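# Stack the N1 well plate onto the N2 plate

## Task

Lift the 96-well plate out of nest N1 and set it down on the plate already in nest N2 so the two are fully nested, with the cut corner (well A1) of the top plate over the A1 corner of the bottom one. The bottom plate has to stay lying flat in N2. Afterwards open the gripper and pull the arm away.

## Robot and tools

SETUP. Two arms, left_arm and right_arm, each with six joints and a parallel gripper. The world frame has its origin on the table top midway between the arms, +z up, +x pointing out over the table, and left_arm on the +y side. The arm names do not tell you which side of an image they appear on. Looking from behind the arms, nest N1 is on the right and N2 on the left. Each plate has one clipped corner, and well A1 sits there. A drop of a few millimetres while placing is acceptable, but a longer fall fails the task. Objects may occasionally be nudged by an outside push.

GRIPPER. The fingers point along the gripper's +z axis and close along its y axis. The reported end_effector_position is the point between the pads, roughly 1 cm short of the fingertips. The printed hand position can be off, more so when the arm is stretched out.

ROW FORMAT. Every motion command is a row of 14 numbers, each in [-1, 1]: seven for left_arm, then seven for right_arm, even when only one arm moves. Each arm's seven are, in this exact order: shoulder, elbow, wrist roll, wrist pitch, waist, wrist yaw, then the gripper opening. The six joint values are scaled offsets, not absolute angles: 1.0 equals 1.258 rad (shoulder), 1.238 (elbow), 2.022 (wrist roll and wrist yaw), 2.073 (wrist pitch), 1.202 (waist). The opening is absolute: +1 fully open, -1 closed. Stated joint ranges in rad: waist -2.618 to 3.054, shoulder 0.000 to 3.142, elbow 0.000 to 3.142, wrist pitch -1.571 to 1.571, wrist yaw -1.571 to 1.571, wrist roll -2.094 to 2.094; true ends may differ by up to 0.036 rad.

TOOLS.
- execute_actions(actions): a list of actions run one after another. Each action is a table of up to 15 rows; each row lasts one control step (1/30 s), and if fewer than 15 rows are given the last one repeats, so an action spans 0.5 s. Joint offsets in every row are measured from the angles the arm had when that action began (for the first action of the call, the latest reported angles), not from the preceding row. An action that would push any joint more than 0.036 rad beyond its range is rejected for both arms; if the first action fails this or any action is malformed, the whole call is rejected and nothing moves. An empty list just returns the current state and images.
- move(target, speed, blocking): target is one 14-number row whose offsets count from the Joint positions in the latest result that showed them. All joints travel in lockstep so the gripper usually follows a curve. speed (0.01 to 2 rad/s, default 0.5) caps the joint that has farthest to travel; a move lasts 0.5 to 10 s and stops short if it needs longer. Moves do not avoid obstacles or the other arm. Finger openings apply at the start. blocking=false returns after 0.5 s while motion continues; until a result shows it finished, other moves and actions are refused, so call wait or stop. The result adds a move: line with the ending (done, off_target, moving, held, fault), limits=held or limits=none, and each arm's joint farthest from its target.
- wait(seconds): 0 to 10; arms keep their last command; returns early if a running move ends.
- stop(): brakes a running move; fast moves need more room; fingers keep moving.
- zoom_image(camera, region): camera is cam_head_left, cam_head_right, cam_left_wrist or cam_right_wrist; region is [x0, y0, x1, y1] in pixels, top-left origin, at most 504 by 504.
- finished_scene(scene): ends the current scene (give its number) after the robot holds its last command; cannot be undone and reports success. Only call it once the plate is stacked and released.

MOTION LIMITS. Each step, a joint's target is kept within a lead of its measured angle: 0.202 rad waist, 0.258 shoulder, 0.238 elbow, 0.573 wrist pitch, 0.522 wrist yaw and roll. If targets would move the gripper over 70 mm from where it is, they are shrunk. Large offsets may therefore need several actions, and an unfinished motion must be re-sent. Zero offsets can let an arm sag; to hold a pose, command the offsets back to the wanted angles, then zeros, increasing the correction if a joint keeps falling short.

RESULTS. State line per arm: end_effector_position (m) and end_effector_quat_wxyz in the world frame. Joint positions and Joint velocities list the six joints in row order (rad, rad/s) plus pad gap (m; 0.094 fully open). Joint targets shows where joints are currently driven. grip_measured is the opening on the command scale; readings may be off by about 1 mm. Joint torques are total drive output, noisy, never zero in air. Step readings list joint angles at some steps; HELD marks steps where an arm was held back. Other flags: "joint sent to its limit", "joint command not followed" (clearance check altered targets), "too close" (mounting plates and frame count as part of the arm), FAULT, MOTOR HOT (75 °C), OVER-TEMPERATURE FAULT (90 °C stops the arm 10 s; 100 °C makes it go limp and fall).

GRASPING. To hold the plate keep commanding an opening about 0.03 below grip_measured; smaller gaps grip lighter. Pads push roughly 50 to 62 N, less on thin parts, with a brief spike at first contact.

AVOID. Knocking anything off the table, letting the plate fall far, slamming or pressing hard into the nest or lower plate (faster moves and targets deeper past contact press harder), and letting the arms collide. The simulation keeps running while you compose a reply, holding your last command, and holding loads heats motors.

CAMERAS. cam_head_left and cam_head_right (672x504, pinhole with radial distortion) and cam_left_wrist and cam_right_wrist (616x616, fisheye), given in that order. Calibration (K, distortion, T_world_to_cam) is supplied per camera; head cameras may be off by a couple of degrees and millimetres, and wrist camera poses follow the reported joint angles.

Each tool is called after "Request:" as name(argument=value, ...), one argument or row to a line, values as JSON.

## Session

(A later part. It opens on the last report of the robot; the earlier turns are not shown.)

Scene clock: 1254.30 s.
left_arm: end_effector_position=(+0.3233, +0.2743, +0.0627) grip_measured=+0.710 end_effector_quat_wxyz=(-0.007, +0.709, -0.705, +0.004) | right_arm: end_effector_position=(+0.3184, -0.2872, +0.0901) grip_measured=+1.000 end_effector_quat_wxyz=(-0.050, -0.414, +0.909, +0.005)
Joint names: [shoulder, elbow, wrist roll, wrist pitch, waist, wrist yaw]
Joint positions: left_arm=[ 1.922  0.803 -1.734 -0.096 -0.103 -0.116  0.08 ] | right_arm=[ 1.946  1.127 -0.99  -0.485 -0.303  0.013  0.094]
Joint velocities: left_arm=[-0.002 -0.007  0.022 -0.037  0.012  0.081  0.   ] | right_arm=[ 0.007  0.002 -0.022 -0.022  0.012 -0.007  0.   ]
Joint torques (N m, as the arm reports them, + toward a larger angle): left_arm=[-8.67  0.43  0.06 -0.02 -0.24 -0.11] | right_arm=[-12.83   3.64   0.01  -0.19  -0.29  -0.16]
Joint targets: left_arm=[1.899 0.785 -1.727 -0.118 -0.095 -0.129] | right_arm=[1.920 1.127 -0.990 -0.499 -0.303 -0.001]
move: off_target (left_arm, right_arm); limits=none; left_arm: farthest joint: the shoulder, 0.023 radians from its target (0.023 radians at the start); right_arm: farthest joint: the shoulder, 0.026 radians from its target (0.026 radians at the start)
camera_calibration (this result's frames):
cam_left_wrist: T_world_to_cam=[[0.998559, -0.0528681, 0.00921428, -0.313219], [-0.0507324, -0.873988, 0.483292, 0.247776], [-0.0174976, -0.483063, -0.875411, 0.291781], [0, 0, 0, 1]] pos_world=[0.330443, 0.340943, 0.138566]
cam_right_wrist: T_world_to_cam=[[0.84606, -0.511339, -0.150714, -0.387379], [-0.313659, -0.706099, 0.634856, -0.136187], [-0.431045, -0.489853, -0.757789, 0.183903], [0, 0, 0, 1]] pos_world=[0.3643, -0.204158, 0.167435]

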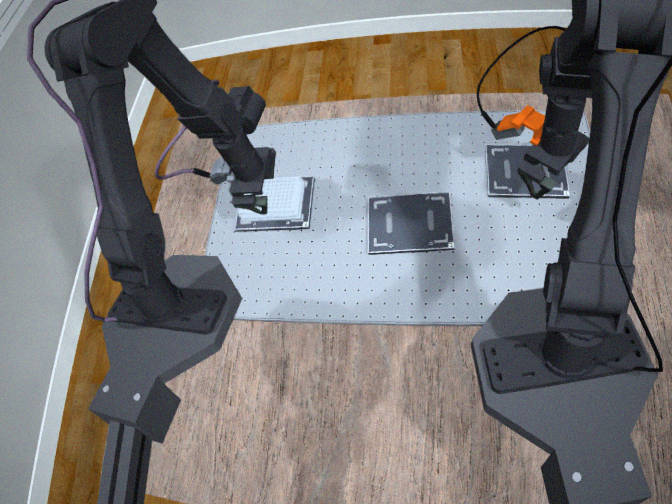

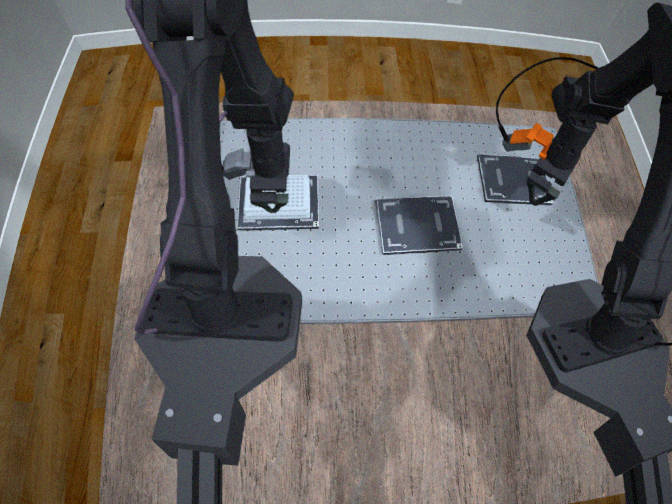

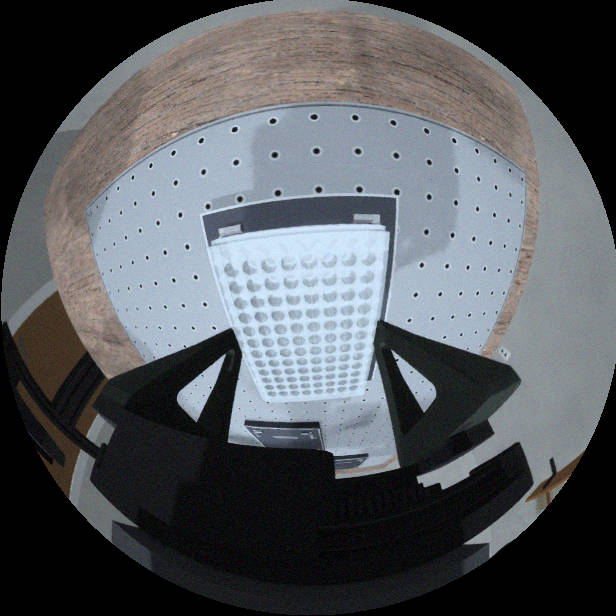

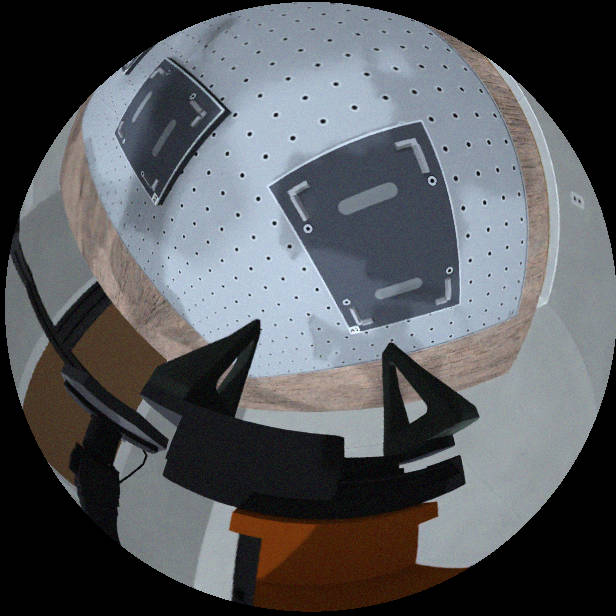

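Request:
execute_actions(
  actions=[
    [[-0.014,-0.0145,0.0035,-0.009,0.0067,-0.0064,0.68,-0.0207,0,0,-0.0068,0,-0.0069,1.0],[-0.010,-0.0145,0.0035,-0.0075,0.0067,-0.0064,0.68,-0.0207,0,0,-0.0068,0,-0.0069,1.0],[-0.006,-0.0145,0.0035,-0.006,0.0067,-0.0064,0.68,-0.0207,0,0,-0.0068,0,-0.0069,1.0],[-0.002,-0.0145,0.0035,-0.0045,0.0067,-0.0064,0.68,-0.0207,0,0,-0.0068,0,-0.0069,1.0],[0.002,-0.0145,0.0035,-0.003,0.0067,-0.0064,0.68,-0.0207,0,0,-0.0068,0,-0.0069,1.0],[0.005,-0.0145,0.0035,-0.0015,0.0067,-0.0064,0.68,-0.0207,0,0,-0.0068,0,-0.0069,1.0],[0.008,-0.0145,0.0035,0.0,0.0067,-0.0064,0.68,-0.0207,0,0,-0.0068,0,-0.0069,1.0],[0.0095,-0.0145,0.0035,0.0008,0.0067,-0.0064,0.68,-0.0207,0,0,-0.0068,0,-0.0069,1.0],[0.0105,-0.0145,0.0035,0.0012,0.0067,-0.0064,0.68,-0.0207,0,0,-0.0068,0,-0.0069,1.0]],
    [[0.011,-0.0145,0.0035,0.0015,0.0067,-0.0064,0.68,-0.0207,0,0,-0.0068,0,-0.0069,1.0],[0.0115,-0.0145,0.0035,0.0018,0.0067,-0.0064,0.68,-0.0207,0,0,-0.0068,0,-0.0069,1.0],[0.012,-0.0145,0.0035,0.0021,0.0067,-0.0064,0.68,-0.0207,0,0,-0.0068,0,-0.0069,1.0],[0.0125,-0.0145,0.0035,0.0024,0.0067,-0.0064,0.68,-0.0207,0,0,-0.0068,0,-0.0069,1.0],[0.013,-0.0145,0.0035,0.0027,0.0067,-0.0064,0.68,-0.0207,0,0,-0.0068,0,-0.0069,1.0],[0.0135,-0.0145,0.0035,0.003,0.0067,-0.0064,0.68,-0.0207,0,0,-0.0068,0,-0.0069,1.0],[0.014,-0.0145,0.0035,0.0034,0.0067,-0.0064,0.68,-0.0207,0,0,-0.0068,0,-0.0069,1.0],[0.0145,-0.0145,0.0035,0.0037,0.0067,-0.0064,0.68,-0.0207,0,0,-0.0068,0,-0.0069,1.0],[0.015,-0.0145,0.0035,0.004,0.0067,-0.0064,0.68,-0.0207,0,0,-0.0068,0,-0.0069,1.0],[0.0155,-0.0145,0.0035,0.0044,0.0067,-0.0064,0.68,-0.0207,0,0,-0.0068,0,-0.0069,1.0],[0.016,-0.0145,0.0035,0.0047,0.0067,-0.0064,0.68,-0.0207,0,0,-0.0068,0,-0.0069,1.0],[0.0165,-0.0145,0.0035,0.005,0.0067,-0.0064,0.68,-0.0207,0,0,-0.0068,0,-0.0069,1.0],[0.017,-0.0145,0.0035,0.0054,0.0067,-0.0064,0.68,-0.0207,0,0,-0.0068,0,-0.0069,1.0],[0.0175,-0.0145,0.0035,0.0057,0.0067,-0.0064,0.68,-0.0207,0,0,-0.0068,0,-0.0069,1.0],[0.018,-0.0145,0.0035,0.006,0.0067,-0.0064,0.68,-0.0207,0,0,-0.0068,0,-0.0069,1.0]],
  ],
)

Request:
wait(
  seconds=0.4,
)

Scene clock: 1280.77 s.
left_arm: end_effector_position=(+0.3234, +0.2742, +0.0618) grip_measured=+0.710 end_effector_quat_wxyz=(-0.007, +0.709, -0.705, +0.004) | right_arm: end_effector_position=(+0.3184, -0.2872, +0.0901) grip_measured=+1.000 end_effector_quat_wxyz=(-0.050, -0.414, +0.909, +0.005)
Joint names: [shoulder, elbow, wrist roll, wrist pitch, waist, wrist yaw]
Joint positions: left_arm=[ 1.926  0.803 -1.734 -0.092 -0.103 -0.116  0.08 ] | right_arm=[ 1.946  1.127 -0.99  -0.485 -0.303  0.013  0.094]
Joint velocities: left_arm=[ 0.002 -0.012  0.051 -0.081 -0.002 -0.037 -0.001] | right_arm=[-0.002 -0.017 -0.066  0.11   0.002  0.051  0.   ]
Joint torques (N m, as the arm reports them, + toward a larger angle): left_arm=[-5.75  0.41  0.05  0.25 -0.22 -0.13] | right_arm=[-12.81   3.66   0.01  -0.2   -0.28  -0.16]
Joint targets: left_arm=[1.945 0.785 -1.727 -0.083 -0.095 -0.129] | right_arm=[1.920 1.127 -0.990 -0.499 -0.303 -0.001]
Step readings (joint positions; steps 1 to 15: 1st action; 16 to 30: 2nd action):
0: left_arm=[1.922 0.803 -1.734 -0.096 -0.103 -0.116] | right_arm=[1.946 1.127 -0.990 -0.485 -0.303 0.013]
1: left_arm=[1.922 0.803 -1.734 -0.096 -0.103 -0.116] | right_arm=[1.946 1.127 -0.990 -0.485 -0.303 0.013]
2: left_arm=[1.922 0.803 -1.734 -0.096 -0.103 -0.116] | right_arm=[1.946 1.127 -0.990 -0.485 -0.303 0.013]
4: left_arm=[1.922 0.803 -1.734 -0.096 -0.103 -0.116] | right_arm=[1.946 1.127 -0.990 -0.485 -0.303 0.013]
8: left_arm=[1.922 0.803 -1.734 -0.096 -0.103 -0.116] | right_arm=[1.946 1.127 -0.990 -0.485 -0.303 0.013]
15: left_arm=[1.922 0.803 -1.734 -0.096 -0.103 -0.116] | right_arm=[1.946 1.127 -0.990 -0.485 -0.303 0.013]
16: left_arm=[1.922 0.803 -1.734 -0.096 -0.103 -0.116] | right_arm=[1.946 1.127 -0.990 -0.485 -0.303 0.013]
17: left_arm=[1.922 0.803 -1.734 -0.096 -0.103 -0.116] | right_arm=[1.946 1.127 -0.990 -0.485 -0.303 0.013]
19: left_arm=[1.922 0.803 -1.734 -0.095 -0.103 -0.116] | right_arm=[1.946 1.127 -0.990 -0.485 -0.303 0.013]
23: left_arm=[1.923 0.803 -1.734 -0.094 -0.103 -0.116] | right_arm=[1.946 1.127 -0.990 -0.485 -0.303 0.013]
30: Joint positions above
camera_calibration (this result's frames):
cam_left_wrist: T_world_to_cam=[[0.998536, -0.0531628, 0.0100063, -0.313239], [-0.0513781, -0.8741, 0.483022, 0.248421], [-0.0169323, -0.482829, -0.875551, 0.290766], [0, 0, 0, 1]] pos_world=[0.330467, 0.340883, 0.137722]
cam_right_wrist: T_world_to_cam=[[0.84606, -0.511339, -0.150714, -0.387379], [-0.313659, -0.706099, 0.634856, -0.136187], [-0.431045, -0.489853, -0.757789, 0.183903], [0, 0, 0, 1]] pos_world=[0.3643, -0.204158, 0.167435]

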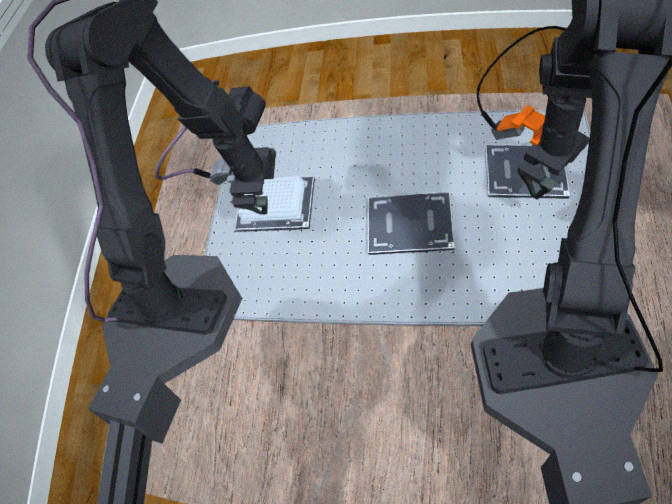

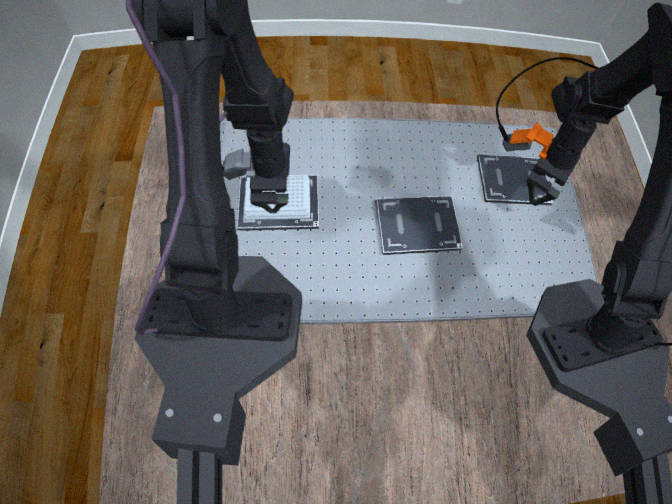

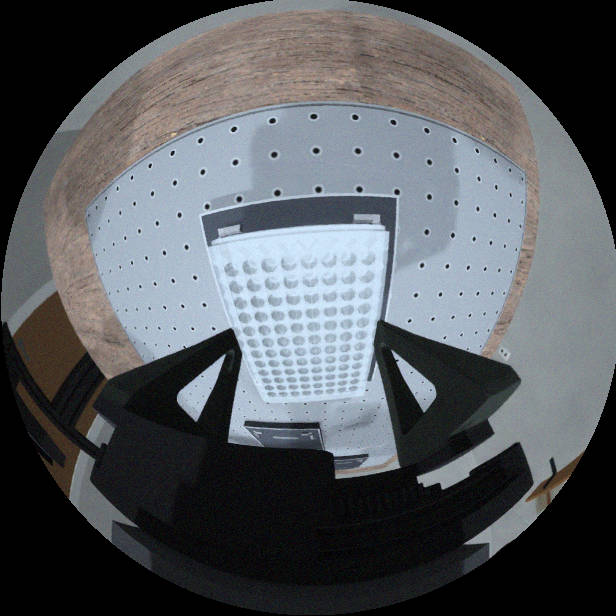

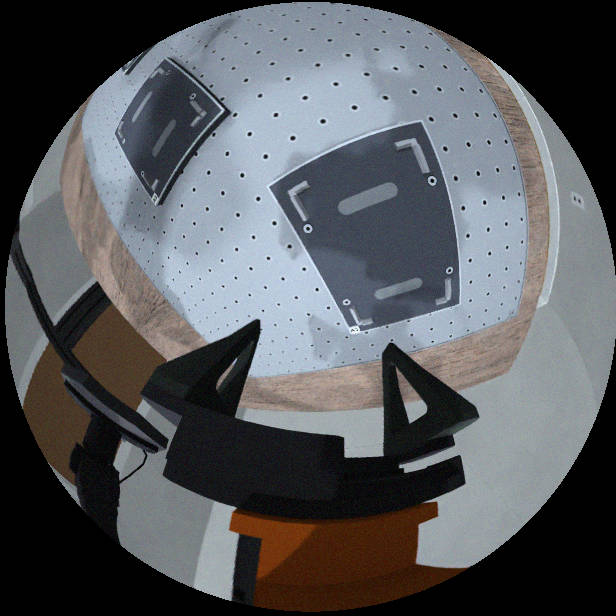

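Scene clock: 1281.17 s.
left_arm: end_effector_position=(+0.3234, +0.2742, +0.0618) grip_measured=+0.710 end_effector_quat_wxyz=(-0.007, +0.709, -0.705, +0.004) | right_arm: end_effector_position=(+0.3184, -0.2872, +0.0901) grip_measured=+1.000 end_effector_quat_wxyz=(-0.050, -0.414, +0.909, +0.005)
Joint names: [shoulder, elbow, wrist roll, wrist pitch, waist, wrist yaw]
Joint positions: left_arm=[ 1.926  0.803 -1.734 -0.092 -0.103 -0.116  0.08 ] | right_arm=[ 1.946  1.127 -0.99  -0.485 -0.303  0.013  0.094]
Joint velocities: left_arm=[ 0.002  0.017  0.007  0.037  0.002 -0.007 -0.001] | right_arm=[-0.002 -0.002 -0.022  0.051 -0.007 -0.007  0.   ]
Joint torques (N m, as the arm reports them, + toward a larger angle): left_arm=[-5.74  0.43  0.05  0.25 -0.23 -0.1 ] | right_arm=[-12.82   3.64   0.    -0.19  -0.28  -0.17]
Joint targets: left_arm=[1.945 0.785 -1.727 -0.083 -0.095 -0.129] | right_arm=[1.920 1.127 -0.990 -0.499 -0.303 -0.001]
wait: 0.40 s; at rest by 0.17 s
camera_calibration (this result's frames):
cam_left_wrist: T_world_to_cam=[[0.998536, -0.0531628, 0.0100063, -0.313239], [-0.0513781, -0.8741, 0.483022, 0.248421], [-0.0169323, -0.482829, -0.875551, 0.290766], [0, 0, 0, 1]] pos_world=[0.330467, 0.340883, 0.137722]
cam_right_wrist: T_world_to_cam=[[0.84606, -0.511339, -0.150714, -0.387379], [-0.313659, -0.706099, 0.634856, -0.136187], [-0.431045, -0.489853, -0.757789, 0.183903], [0, 0, 0, 1]] pos_world=[0.3643, -0.204158, 0.167435]

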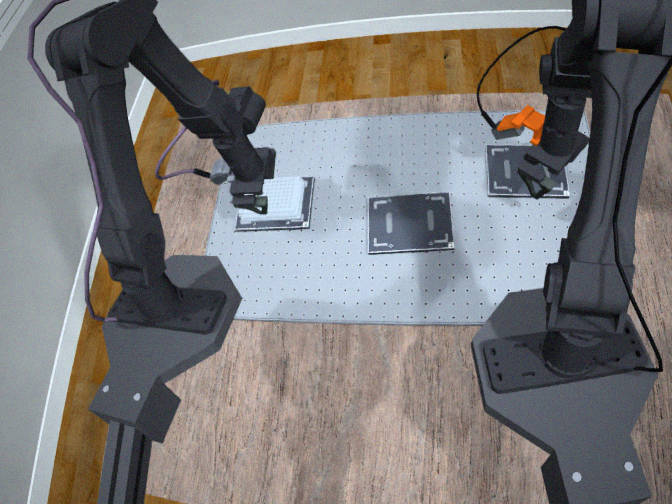

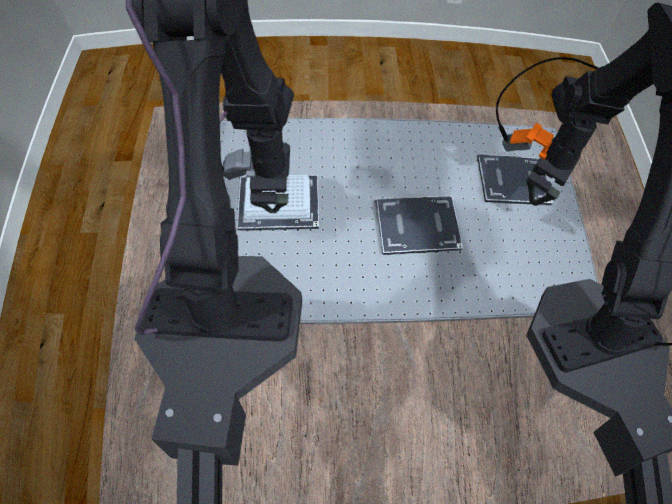

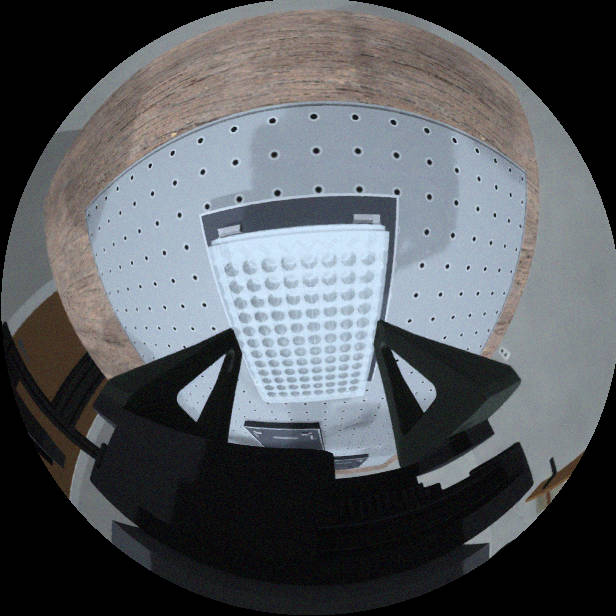

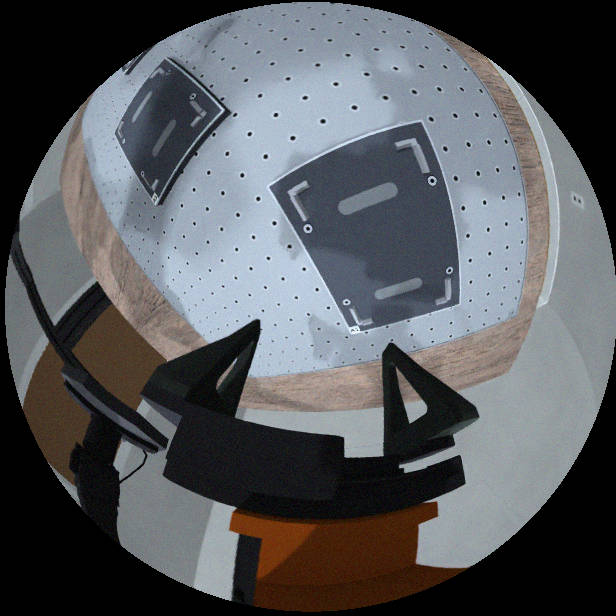

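Request:
zoom_image(
  camera="cam_head_left",
  region=[285, 195, 325, 235],
)

Request:
zoom_image(
  camera="cam_head_right",
  region=[285, 195, 325, 235],
)

Request:
zoom_image(
  camera="cam_head_right",
  region=[232, 195, 272, 235],
)

Region (285, 195, 325, 235) of cam_head_left's 672x504 image, scaled by 12.600, with more detail than that image has.

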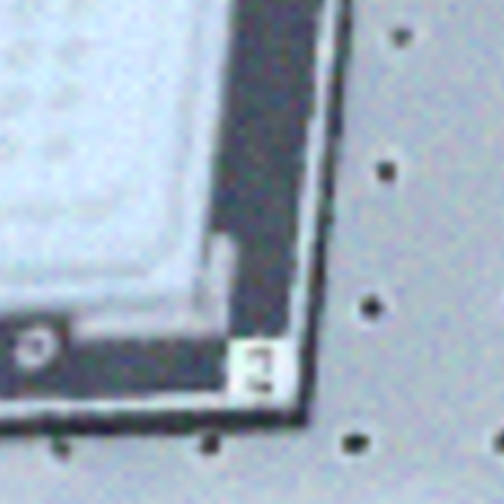

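Region (285, 195, 325, 235) of cam_head_right's 672x504 image, scaled by 12.600, with more detail than that image has.

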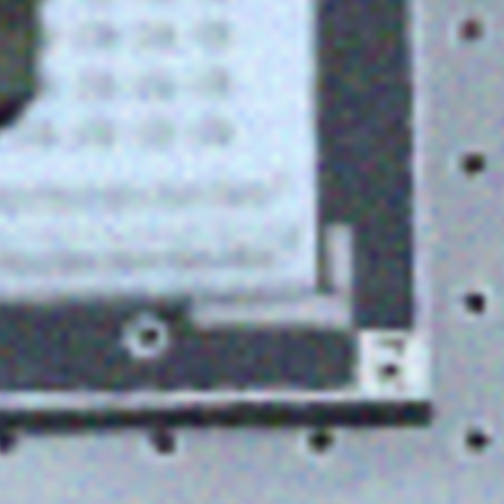

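Region (232, 195, 272, 235) of cam_head_right's 672x504 image, scaled by 12.600, with more detail than that image has.

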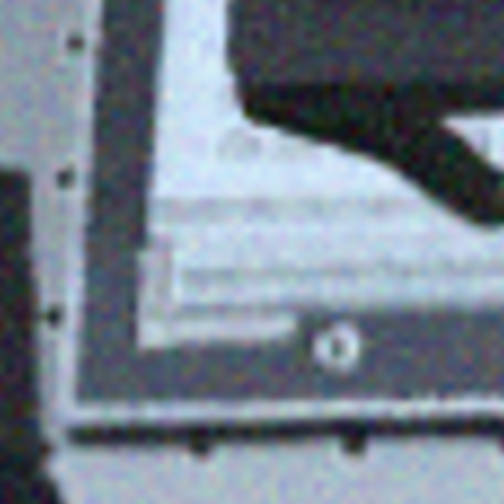

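Request:
execute_actions(
  actions=[
    [[0.012,-0.0145,0.0035,0.003,0.0067,-0.0064,0.68,-0.0207,0,0,-0.0068,0,-0.0069,1.0],[0.010,-0.0145,0.0035,0.002,0.0067,-0.0064,0.68,-0.0207,0,0,-0.0068,0,-0.0069,1.0],[0.008,-0.0145,0.0035,0.001,0.0067,-0.0064,0.68,-0.0207,0,0,-0.0068,0,-0.0069,1.0],[0.006,-0.0145,0.0035,0.001,0.0067,-0.0064,0.68,-0.0207,0,0,-0.0068,0,-0.0069,1.0],[0.006,-0.0145,0.0035,0.001,0.0067,-0.0064,0.69,-0.0207,0,0,-0.0068,0,-0.0069,1.0],[0.006,-0.0145,0.0035,0.001,0.0067,-0.0064,0.70,-0.0207,0,0,-0.0068,0,-0.0069,1.0],[0.006,-0.0145,0.0035,0.001,0.0067,-0.0064,0.71,-0.0207,0,0,-0.0068,0,-0.0069,1.0],[0.006,-0.0145,0.0035,0.001,0.0067,-0.0064,0.72,-0.0207,0,0,-0.0068,0,-0.0069,1.0],[0.006,-0.0145,0.0035,0.001,0.0067,-0.0064,0.73,-0.0207,0,0,-0.0068,0,-0.0069,1.0],[0.006,-0.0145,0.0035,0.001,0.0067,-0.0064,0.74,-0.0207,0,0,-0.0068,0,-0.0069,1.0],[0.006,-0.0145,0.0035,0.001,0.0067,-0.0064,0.75,-0.0207,0,0,-0.0068,0,-0.0069,1.0],[0.006,-0.0145,0.0035,0.001,0.0067,-0.0064,0.76,-0.0207,0,0,-0.0068,0,-0.0069,1.0]],
  ],
)

Request:
wait(
  seconds=0.5,
)

Scene clock: 1318.77 s.
left_arm: end_effector_position=(+0.3234, +0.2742, +0.0618) grip_measured=+0.759 end_effector_quat_wxyz=(-0.007, +0.709, -0.705, +0.004) | right_arm: end_effector_position=(+0.3184, -0.2872, +0.0901) grip_measured=+1.000 end_effector_quat_wxyz=(-0.050, -0.414, +0.909, +0.005)
Joint names: [shoulder, elbow, wrist roll, wrist pitch, waist, wrist yaw]
Joint positions: left_arm=[ 1.926  0.803 -1.733 -0.092 -0.103 -0.116  0.083] | right_arm=[ 1.946  1.127 -0.99  -0.485 -0.303  0.013  0.094]
Joint velocities: left_arm=[ 0.012 -0.002 -0.007 -0.007 -0.012 -0.168 -0.   ] | right_arm=[ 0.007 -0.002 -0.007  0.037 -0.012 -0.022  0.   ]
Joint torques (N m, as the arm reports them, + toward a larger angle): left_arm=[-6.56  0.42  0.06  0.19 -0.24 -0.11] | right_arm=[-12.83   3.63   0.01  -0.19  -0.22  -0.16]
Joint targets: left_arm=[1.933 0.785 -1.727 -0.090 -0.095 -0.129] | right_arm=[1.920 1.127 -0.990 -0.499 -0.303 -0.001]
Step readings (joint positions):
0: left_arm=[1.926 0.803 -1.734 -0.092 -0.103 -0.116] | right_arm=[1.946 1.127 -0.990 -0.485 -0.303 0.013]
1: left_arm=[1.926 0.803 -1.734 -0.092 -0.103 -0.116] | right_arm=[1.946 1.127 -0.990 -0.485 -0.303 0.013]
2: left_arm=[1.926 0.803 -1.734 -0.092 -0.103 -0.116] | right_arm=[1.946 1.127 -0.990 -0.485 -0.303 0.013]
4: left_arm=[1.926 0.803 -1.734 -0.092 -0.103 -0.116] | right_arm=[1.946 1.127 -0.990 -0.485 -0.303 0.013]
8: left_arm=[1.926 0.803 -1.734 -0.092 -0.103 -0.116] | right_arm=[1.946 1.127 -0.990 -0.485 -0.303 0.013]
15: Joint positions above
camera_calibration (this result's frames):
cam_left_wrist: T_world_to_cam=[[0.998515, -0.0535437, 0.0100044, -0.313128], [-0.0517107, -0.874083, 0.483017, 0.248525], [-0.0171179, -0.482817, -0.875554, 0.290823], [0, 0, 0, 1]] pos_world=[0.330492, 0.340879, 0.137722]
cam_right_wrist: T_world_to_cam=[[0.84606, -0.511339, -0.150714, -0.387379], [-0.313659, -0.706099, 0.634856, -0.136187], [-0.431045, -0.489853, -0.757789, 0.183903], [0, 0, 0, 1]] pos_world=[0.3643, -0.204158, 0.167435]

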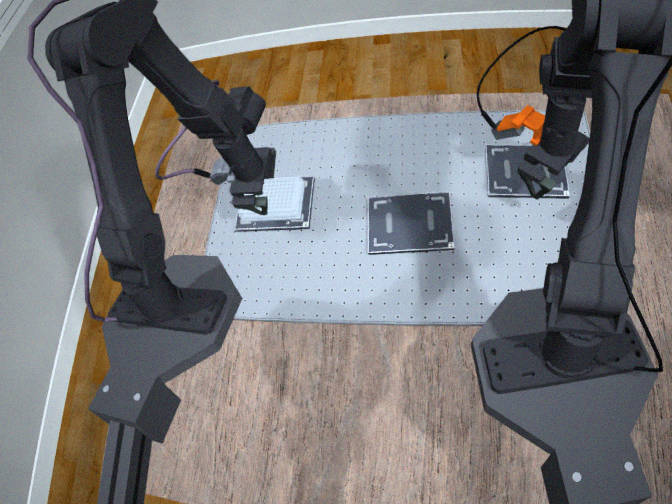

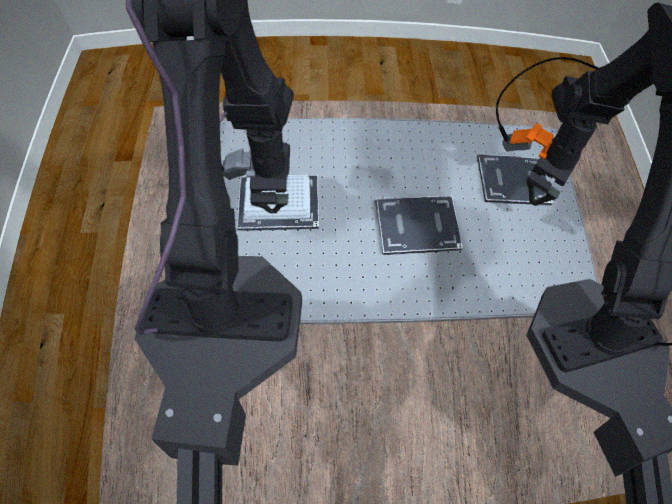

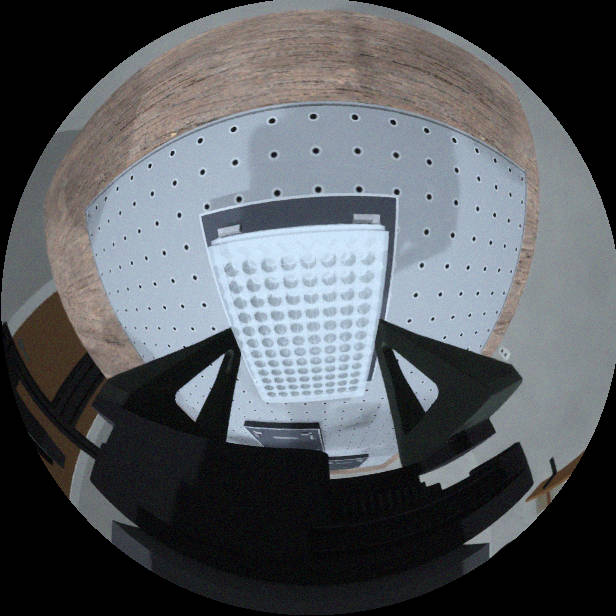

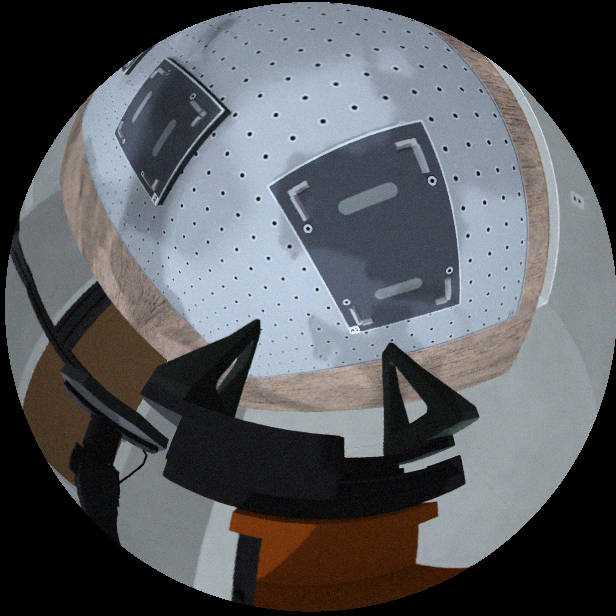

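Scene clock: 1319.27 s.
left_arm: end_effector_position=(+0.3234, +0.2742, +0.0618) grip_measured=+0.759 end_effector_quat_wxyz=(-0.007, +0.709, -0.705, +0.004) | right_arm: end_effector_position=(+0.3184, -0.2872, +0.0901) grip_measured=+1.000 end_effector_quat_wxyz=(-0.050, -0.414, +0.909, +0.005)
Joint names: [shoulder, elbow, wrist roll, wrist pitch, waist, wrist yaw]
Joint positions: left_arm=[ 1.926  0.803 -1.733 -0.092 -0.103 -0.116  0.083] | right_arm=[ 1.946  1.127 -0.99  -0.485 -0.303  0.013  0.094]
Joint velocities: left_arm=[-0.027  0.017 -0.022 -0.007 -0.012  0.022  0.001] | right_arm=[ 0.012 -0.002 -0.081  0.051  0.017 -0.007  0.   ]
Joint torques (N m, as the arm reports them, + toward a larger angle): left_arm=[-6.56  0.42  0.05  0.19 -0.24 -0.11] | right_arm=[-12.85   3.64   0.01  -0.19  -0.25  -0.16]
Joint targets: left_arm=[1.933 0.785 -1.727 -0.090 -0.095 -0.129] | right_arm=[1.920 1.127 -0.990 -0.499 -0.303 -0.001]
wait: 0.50 s; at rest by 0.17 s
camera_calibration (this result's frames):
cam_left_wrist: T_world_to_cam=[[0.998515, -0.0535437, 0.0100044, -0.313128], [-0.0517107, -0.874083, 0.483017, 0.248525], [-0.0171179, -0.482817, -0.875554, 0.290823], [0, 0, 0, 1]] pos_world=[0.330492, 0.340879, 0.137722]
cam_right_wrist: T_world_to_cam=[[0.84606, -0.511339, -0.150714, -0.387379], [-0.313659, -0.706099, 0.634856, -0.136187], [-0.431045, -0.489853, -0.757789, 0.183903], [0, 0, 0, 1]] pos_world=[0.3643, -0.204158, 0.167435]

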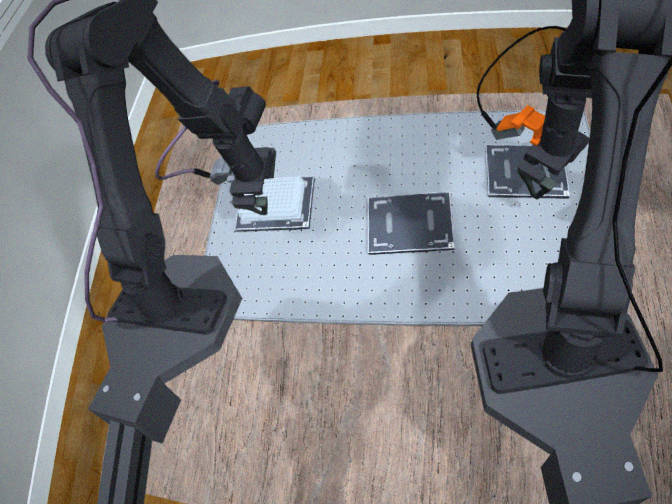

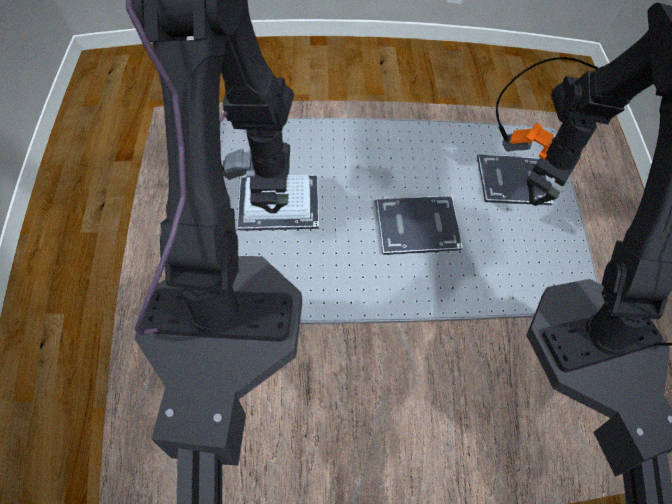

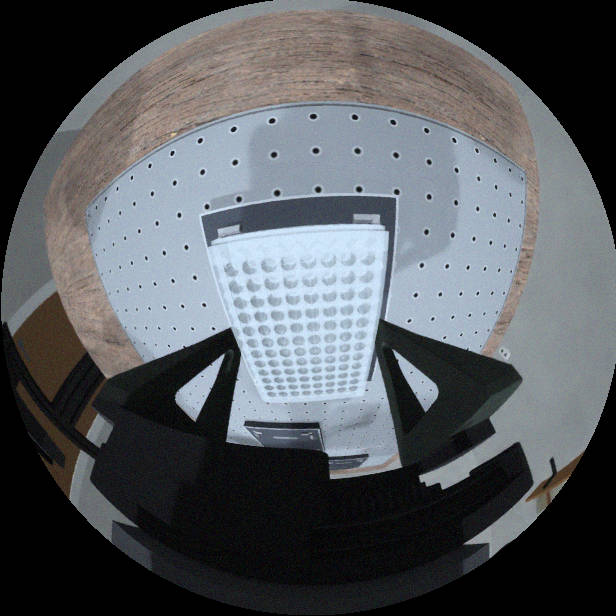

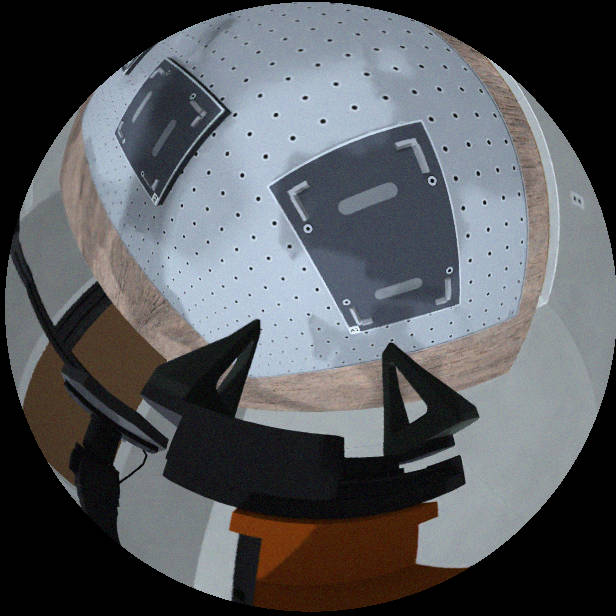

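Request:
zoom_image(
  camera="cam_left_wrist",
  region=[195, 205, 265, 265],
)

Request:
zoom_image(
  camera="cam_left_wrist",
  region=[335, 195, 405, 255],
)

Region (195, 205, 265, 265) of cam_left_wrist's 616x616 image, scaled by 7.200, with more detail than that image has; it fills the top 432 rows of this view, and the rest is white.

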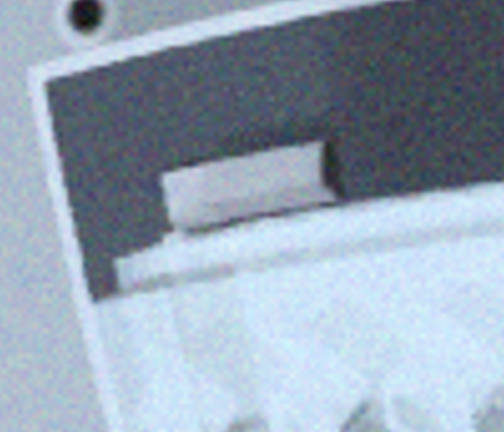

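Region (335, 195, 405, 255) of cam_left_wrist's 616x616 image, scaled by 7.200, with more detail than that image has; it fills the top 432 rows of this view, and the rest is white.

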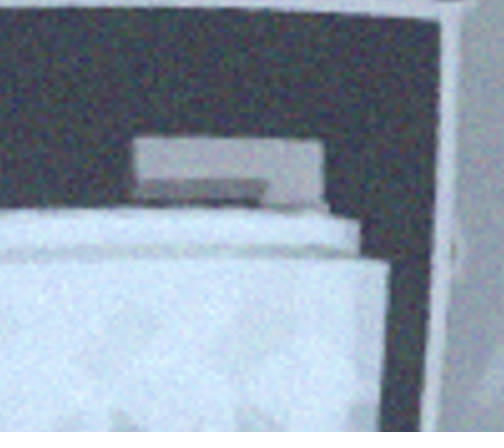

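Request:
execute_actions(
  actions=[
    [[0.006,-0.0145,0.003,0.001,0.0067,-0.0064,0.74,-0.0207,0,0,-0.0068,0,-0.0069,1.0],[0.006,-0.0145,0.003,0.001,0.0067,-0.005,0.72,-0.0207,0,0,-0.0068,0,-0.0069,1.0],[0.006,-0.0145,0.003,0.001,0.0067,-0.004,0.70,-0.0207,0,0,-0.0068,0,-0.0069,1.0],[0.006,-0.0145,0.003,0.001,0.0067,-0.003,0.69,-0.0207,0,0,-0.0068,0,-0.0069,1.0],[0.006,-0.0145,0.003,0.001,0.0067,-0.002,0.68,-0.0207,0,0,-0.0068,0,-0.0069,1.0],[0.006,-0.0145,0.003,0.001,0.0067,-0.001,0.68,-0.0207,0,0,-0.0068,0,-0.0069,1.0],[0.006,-0.0145,0.003,0.001,0.0067,0.0,0.68,-0.0207,0,0,-0.0068,0,-0.0069,1.0],[0.006,-0.0145,0.003,0.001,0.0067,0.001,0.68,-0.0207,0,0,-0.0068,0,-0.0069,1.0],[0.006,-0.0145,0.003,0.001,0.0067,0.002,0.68,-0.0207,0,0,-0.0068,0,-0.0069,1.0],[0.006,-0.0145,0.003,0.001,0.0067,0.003,0.68,-0.0207,0,0,-0.0068,0,-0.0069,1.0],[0.006,-0.0145,0.003,0.001,0.0067,0.004,0.68,-0.0207,0,0,-0.0068,0,-0.0069,1.0],[0.006,-0.0145,0.003,0.001,0.0067,0.005,0.68,-0.0207,0,0,-0.0068,0,-0.0069,1.0],[0.006,-0.0145,0.003,0.001,0.0067,0.0055,0.68,-0.0207,0,0,-0.0068,0,-0.0069,1.0],[0.006,-0.0145,0.003,0.001,0.0067,0.006,0.68,-0.0207,0,0,-0.0068,0,-0.0069,1.0]],
  ],
)

Request:
wait(
  seconds=0.4,
)

Scene clock: 1367.77 s.
left_arm: end_effector_position=(+0.3233, +0.2741, +0.0618) grip_measured=+0.710 end_effector_quat_wxyz=(-0.007, +0.709, -0.705, +0.004) | right_arm: end_effector_position=(+0.3184, -0.2872, +0.0901) grip_measured=+1.000 end_effector_quat_wxyz=(-0.050, -0.414, +0.909, +0.005)
Joint names: [shoulder, elbow, wrist roll, wrist pitch, waist, wrist yaw]
Joint positions: left_arm=[ 1.926  0.803 -1.733 -0.092 -0.103 -0.116  0.08 ] | right_arm=[ 1.946  1.127 -0.99  -0.485 -0.303  0.013  0.094]
Joint velocities: left_arm=[ 0.012  0.012  0.022 -0.037 -0.012  0.051 -0.   ] | right_arm=[-0.007 -0.002 -0.007 -0.037 -0.022 -0.066  0.   ]
Joint torques (N m, as the arm reports them, + toward a larger angle): left_arm=[-6.56  0.42  0.05  0.19 -0.25  0.1 ] | right_arm=[-12.8    3.64   0.    -0.19  -0.25  -0.16]
Joint targets: left_arm=[1.933 0.785 -1.727 -0.090 -0.095 -0.104] | right_arm=[1.920 1.127 -0.990 -0.499 -0.303 -0.001]
Step readings (joint positions):
0: left_arm=[1.926 0.803 -1.733 -0.092 -0.103 -0.116] | right_arm=[1.946 1.127 -0.990 -0.485 -0.303 0.013]
1: left_arm=[1.926 0.803 -1.733 -0.092 -0.103 -0.116] | right_arm=[1.946 1.127 -0.990 -0.485 -0.303 0.013]
2: left_arm=[1.926 0.803 -1.733 -0.092 -0.103 -0.116] | right_arm=[1.946 1.127 -0.990 -0.485 -0.303 0.013]
4: left_arm=[1.926 0.803 -1.733 -0.092 -0.103 -0.116] | right_arm=[1.946 1.127 -0.990 -0.485 -0.303 0.013]
8: left_arm=[1.926 0.803 -1.733 -0.092 -0.103 -0.116] | right_arm=[1.946 1.127 -0.990 -0.485 -0.303 0.013]
15: Joint positions above
camera_calibration (this result's frames):
cam_left_wrist: T_world_to_cam=[[0.998516, -0.0535473, 0.00992495, -0.313108], [-0.0516624, -0.873718, 0.483681, 0.24825], [-0.0172282, -0.483476, -0.875188, 0.290951], [0, 0, 0, 1]] pos_world=[0.330481, 0.340802, 0.13767]
cam_right_wrist: T_world_to_cam=[[0.84606, -0.511339, -0.150714, -0.387379], [-0.313659, -0.706099, 0.634856, -0.136187], [-0.431045, -0.489853, -0.757789, 0.183903], [0, 0, 0, 1]] pos_world=[0.3643, -0.204158, 0.167435]

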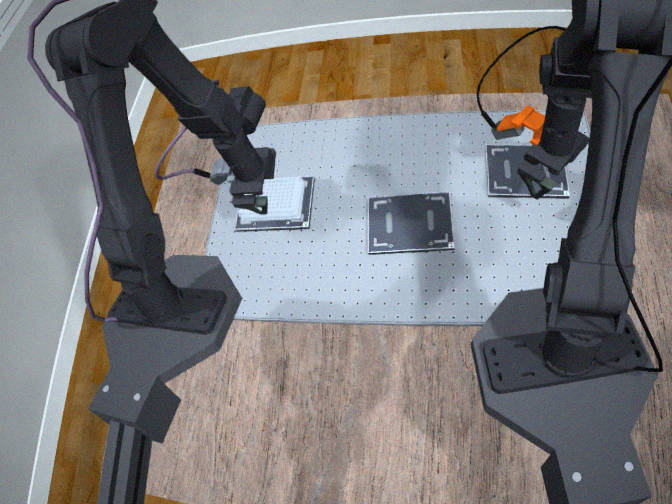

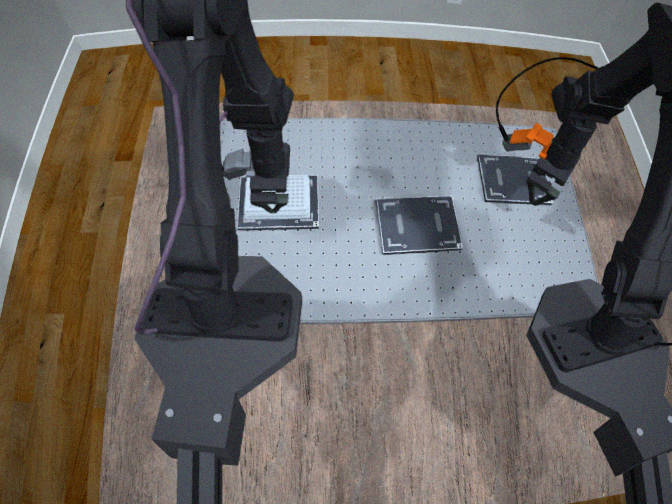

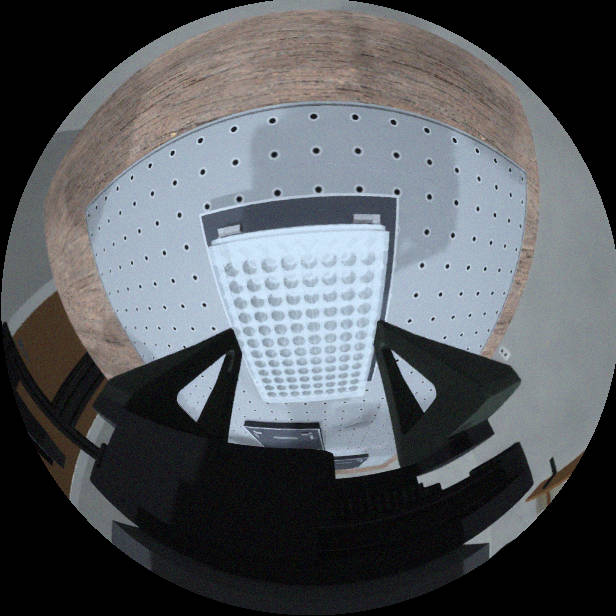

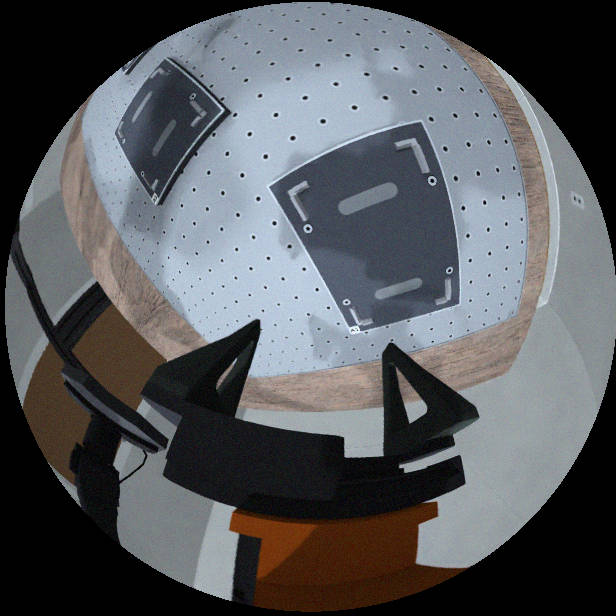

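Scene clock: 1368.17 s.
left_arm: end_effector_position=(+0.3233, +0.2741, +0.0618) grip_measured=+0.710 end_effector_quat_wxyz=(-0.007, +0.709, -0.705, +0.004) | right_arm: end_effector_position=(+0.3184, -0.2872, +0.0901) grip_measured=+1.000 end_effector_quat_wxyz=(-0.050, -0.414, +0.909, +0.005)
Joint names: [shoulder, elbow, wrist roll, wrist pitch, waist, wrist yaw]
Joint positions: left_arm=[ 1.926  0.803 -1.733 -0.092 -0.103 -0.116  0.08 ] | right_arm=[ 1.946  1.127 -0.99  -0.485 -0.303  0.013  0.094]
Joint velocities: left_arm=[-0.017  0.002  0.051  0.022 -0.007  0.037  0.001] | right_arm=[-0.012  0.012 -0.022  0.022 -0.002  0.007  0.   ]
Joint torques (N m, as the arm reports them, + toward a larger angle): left_arm=[-6.55  0.42  0.05  0.19 -0.23  0.11] | right_arm=[-12.86   3.64   0.01  -0.19  -0.28  -0.17]
Joint targets: left_arm=[1.933 0.785 -1.727 -0.090 -0.095 -0.104] | right_arm=[1.920 1.127 -0.990 -0.499 -0.303 -0.001]
wait: 0.40 s; at rest by 0.17 s
camera_calibration (this result's frames):
cam_left_wrist: T_world_to_cam=[[0.998516, -0.0535473, 0.00992495, -0.313108], [-0.0516624, -0.873718, 0.483681, 0.24825], [-0.0172282, -0.483476, -0.875188, 0.290951], [0, 0, 0, 1]] pos_world=[0.330481, 0.340802, 0.13767]
cam_right_wrist: T_world_to_cam=[[0.84606, -0.511339, -0.150714, -0.387379], [-0.313659, -0.706099, 0.634856, -0.136187], [-0.431045, -0.489853, -0.757789, 0.183903], [0, 0, 0, 1]] pos_world=[0.3643, -0.204158, 0.167435]

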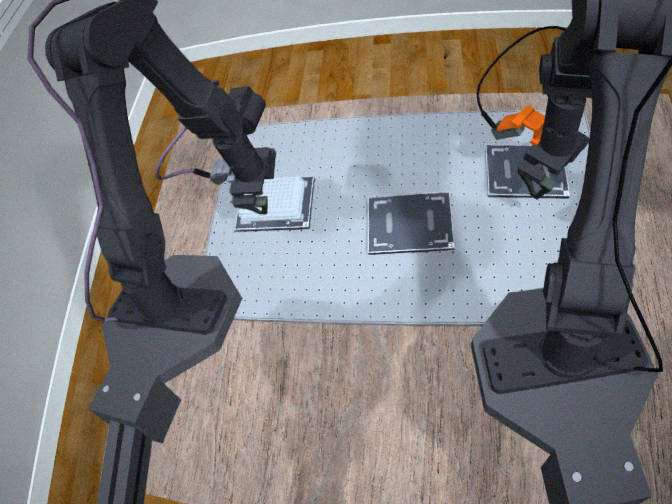

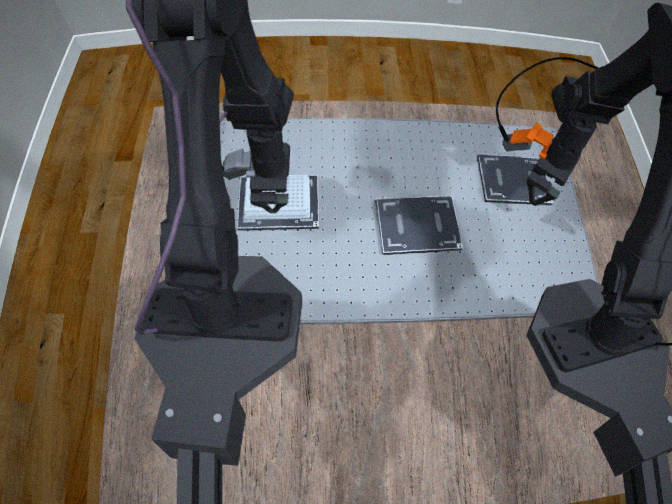

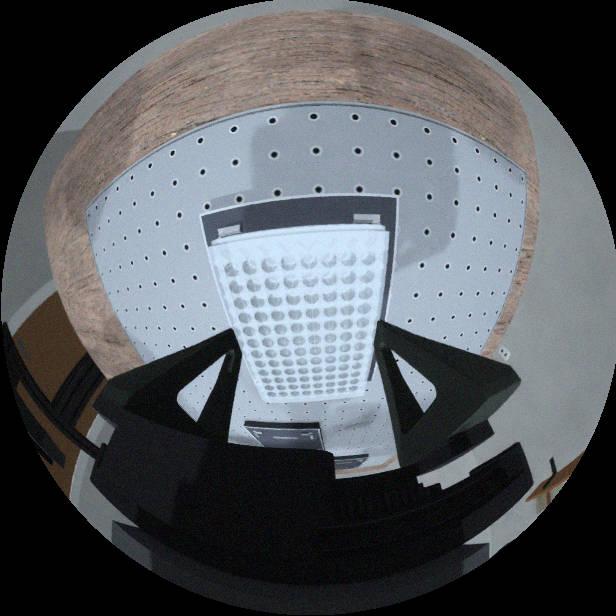

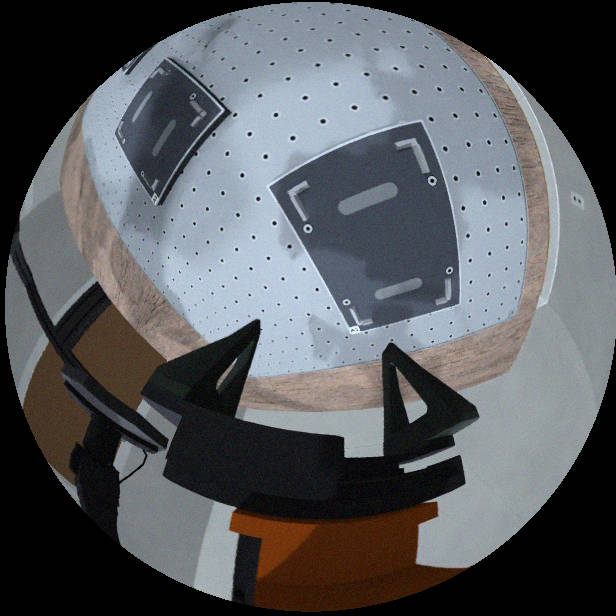

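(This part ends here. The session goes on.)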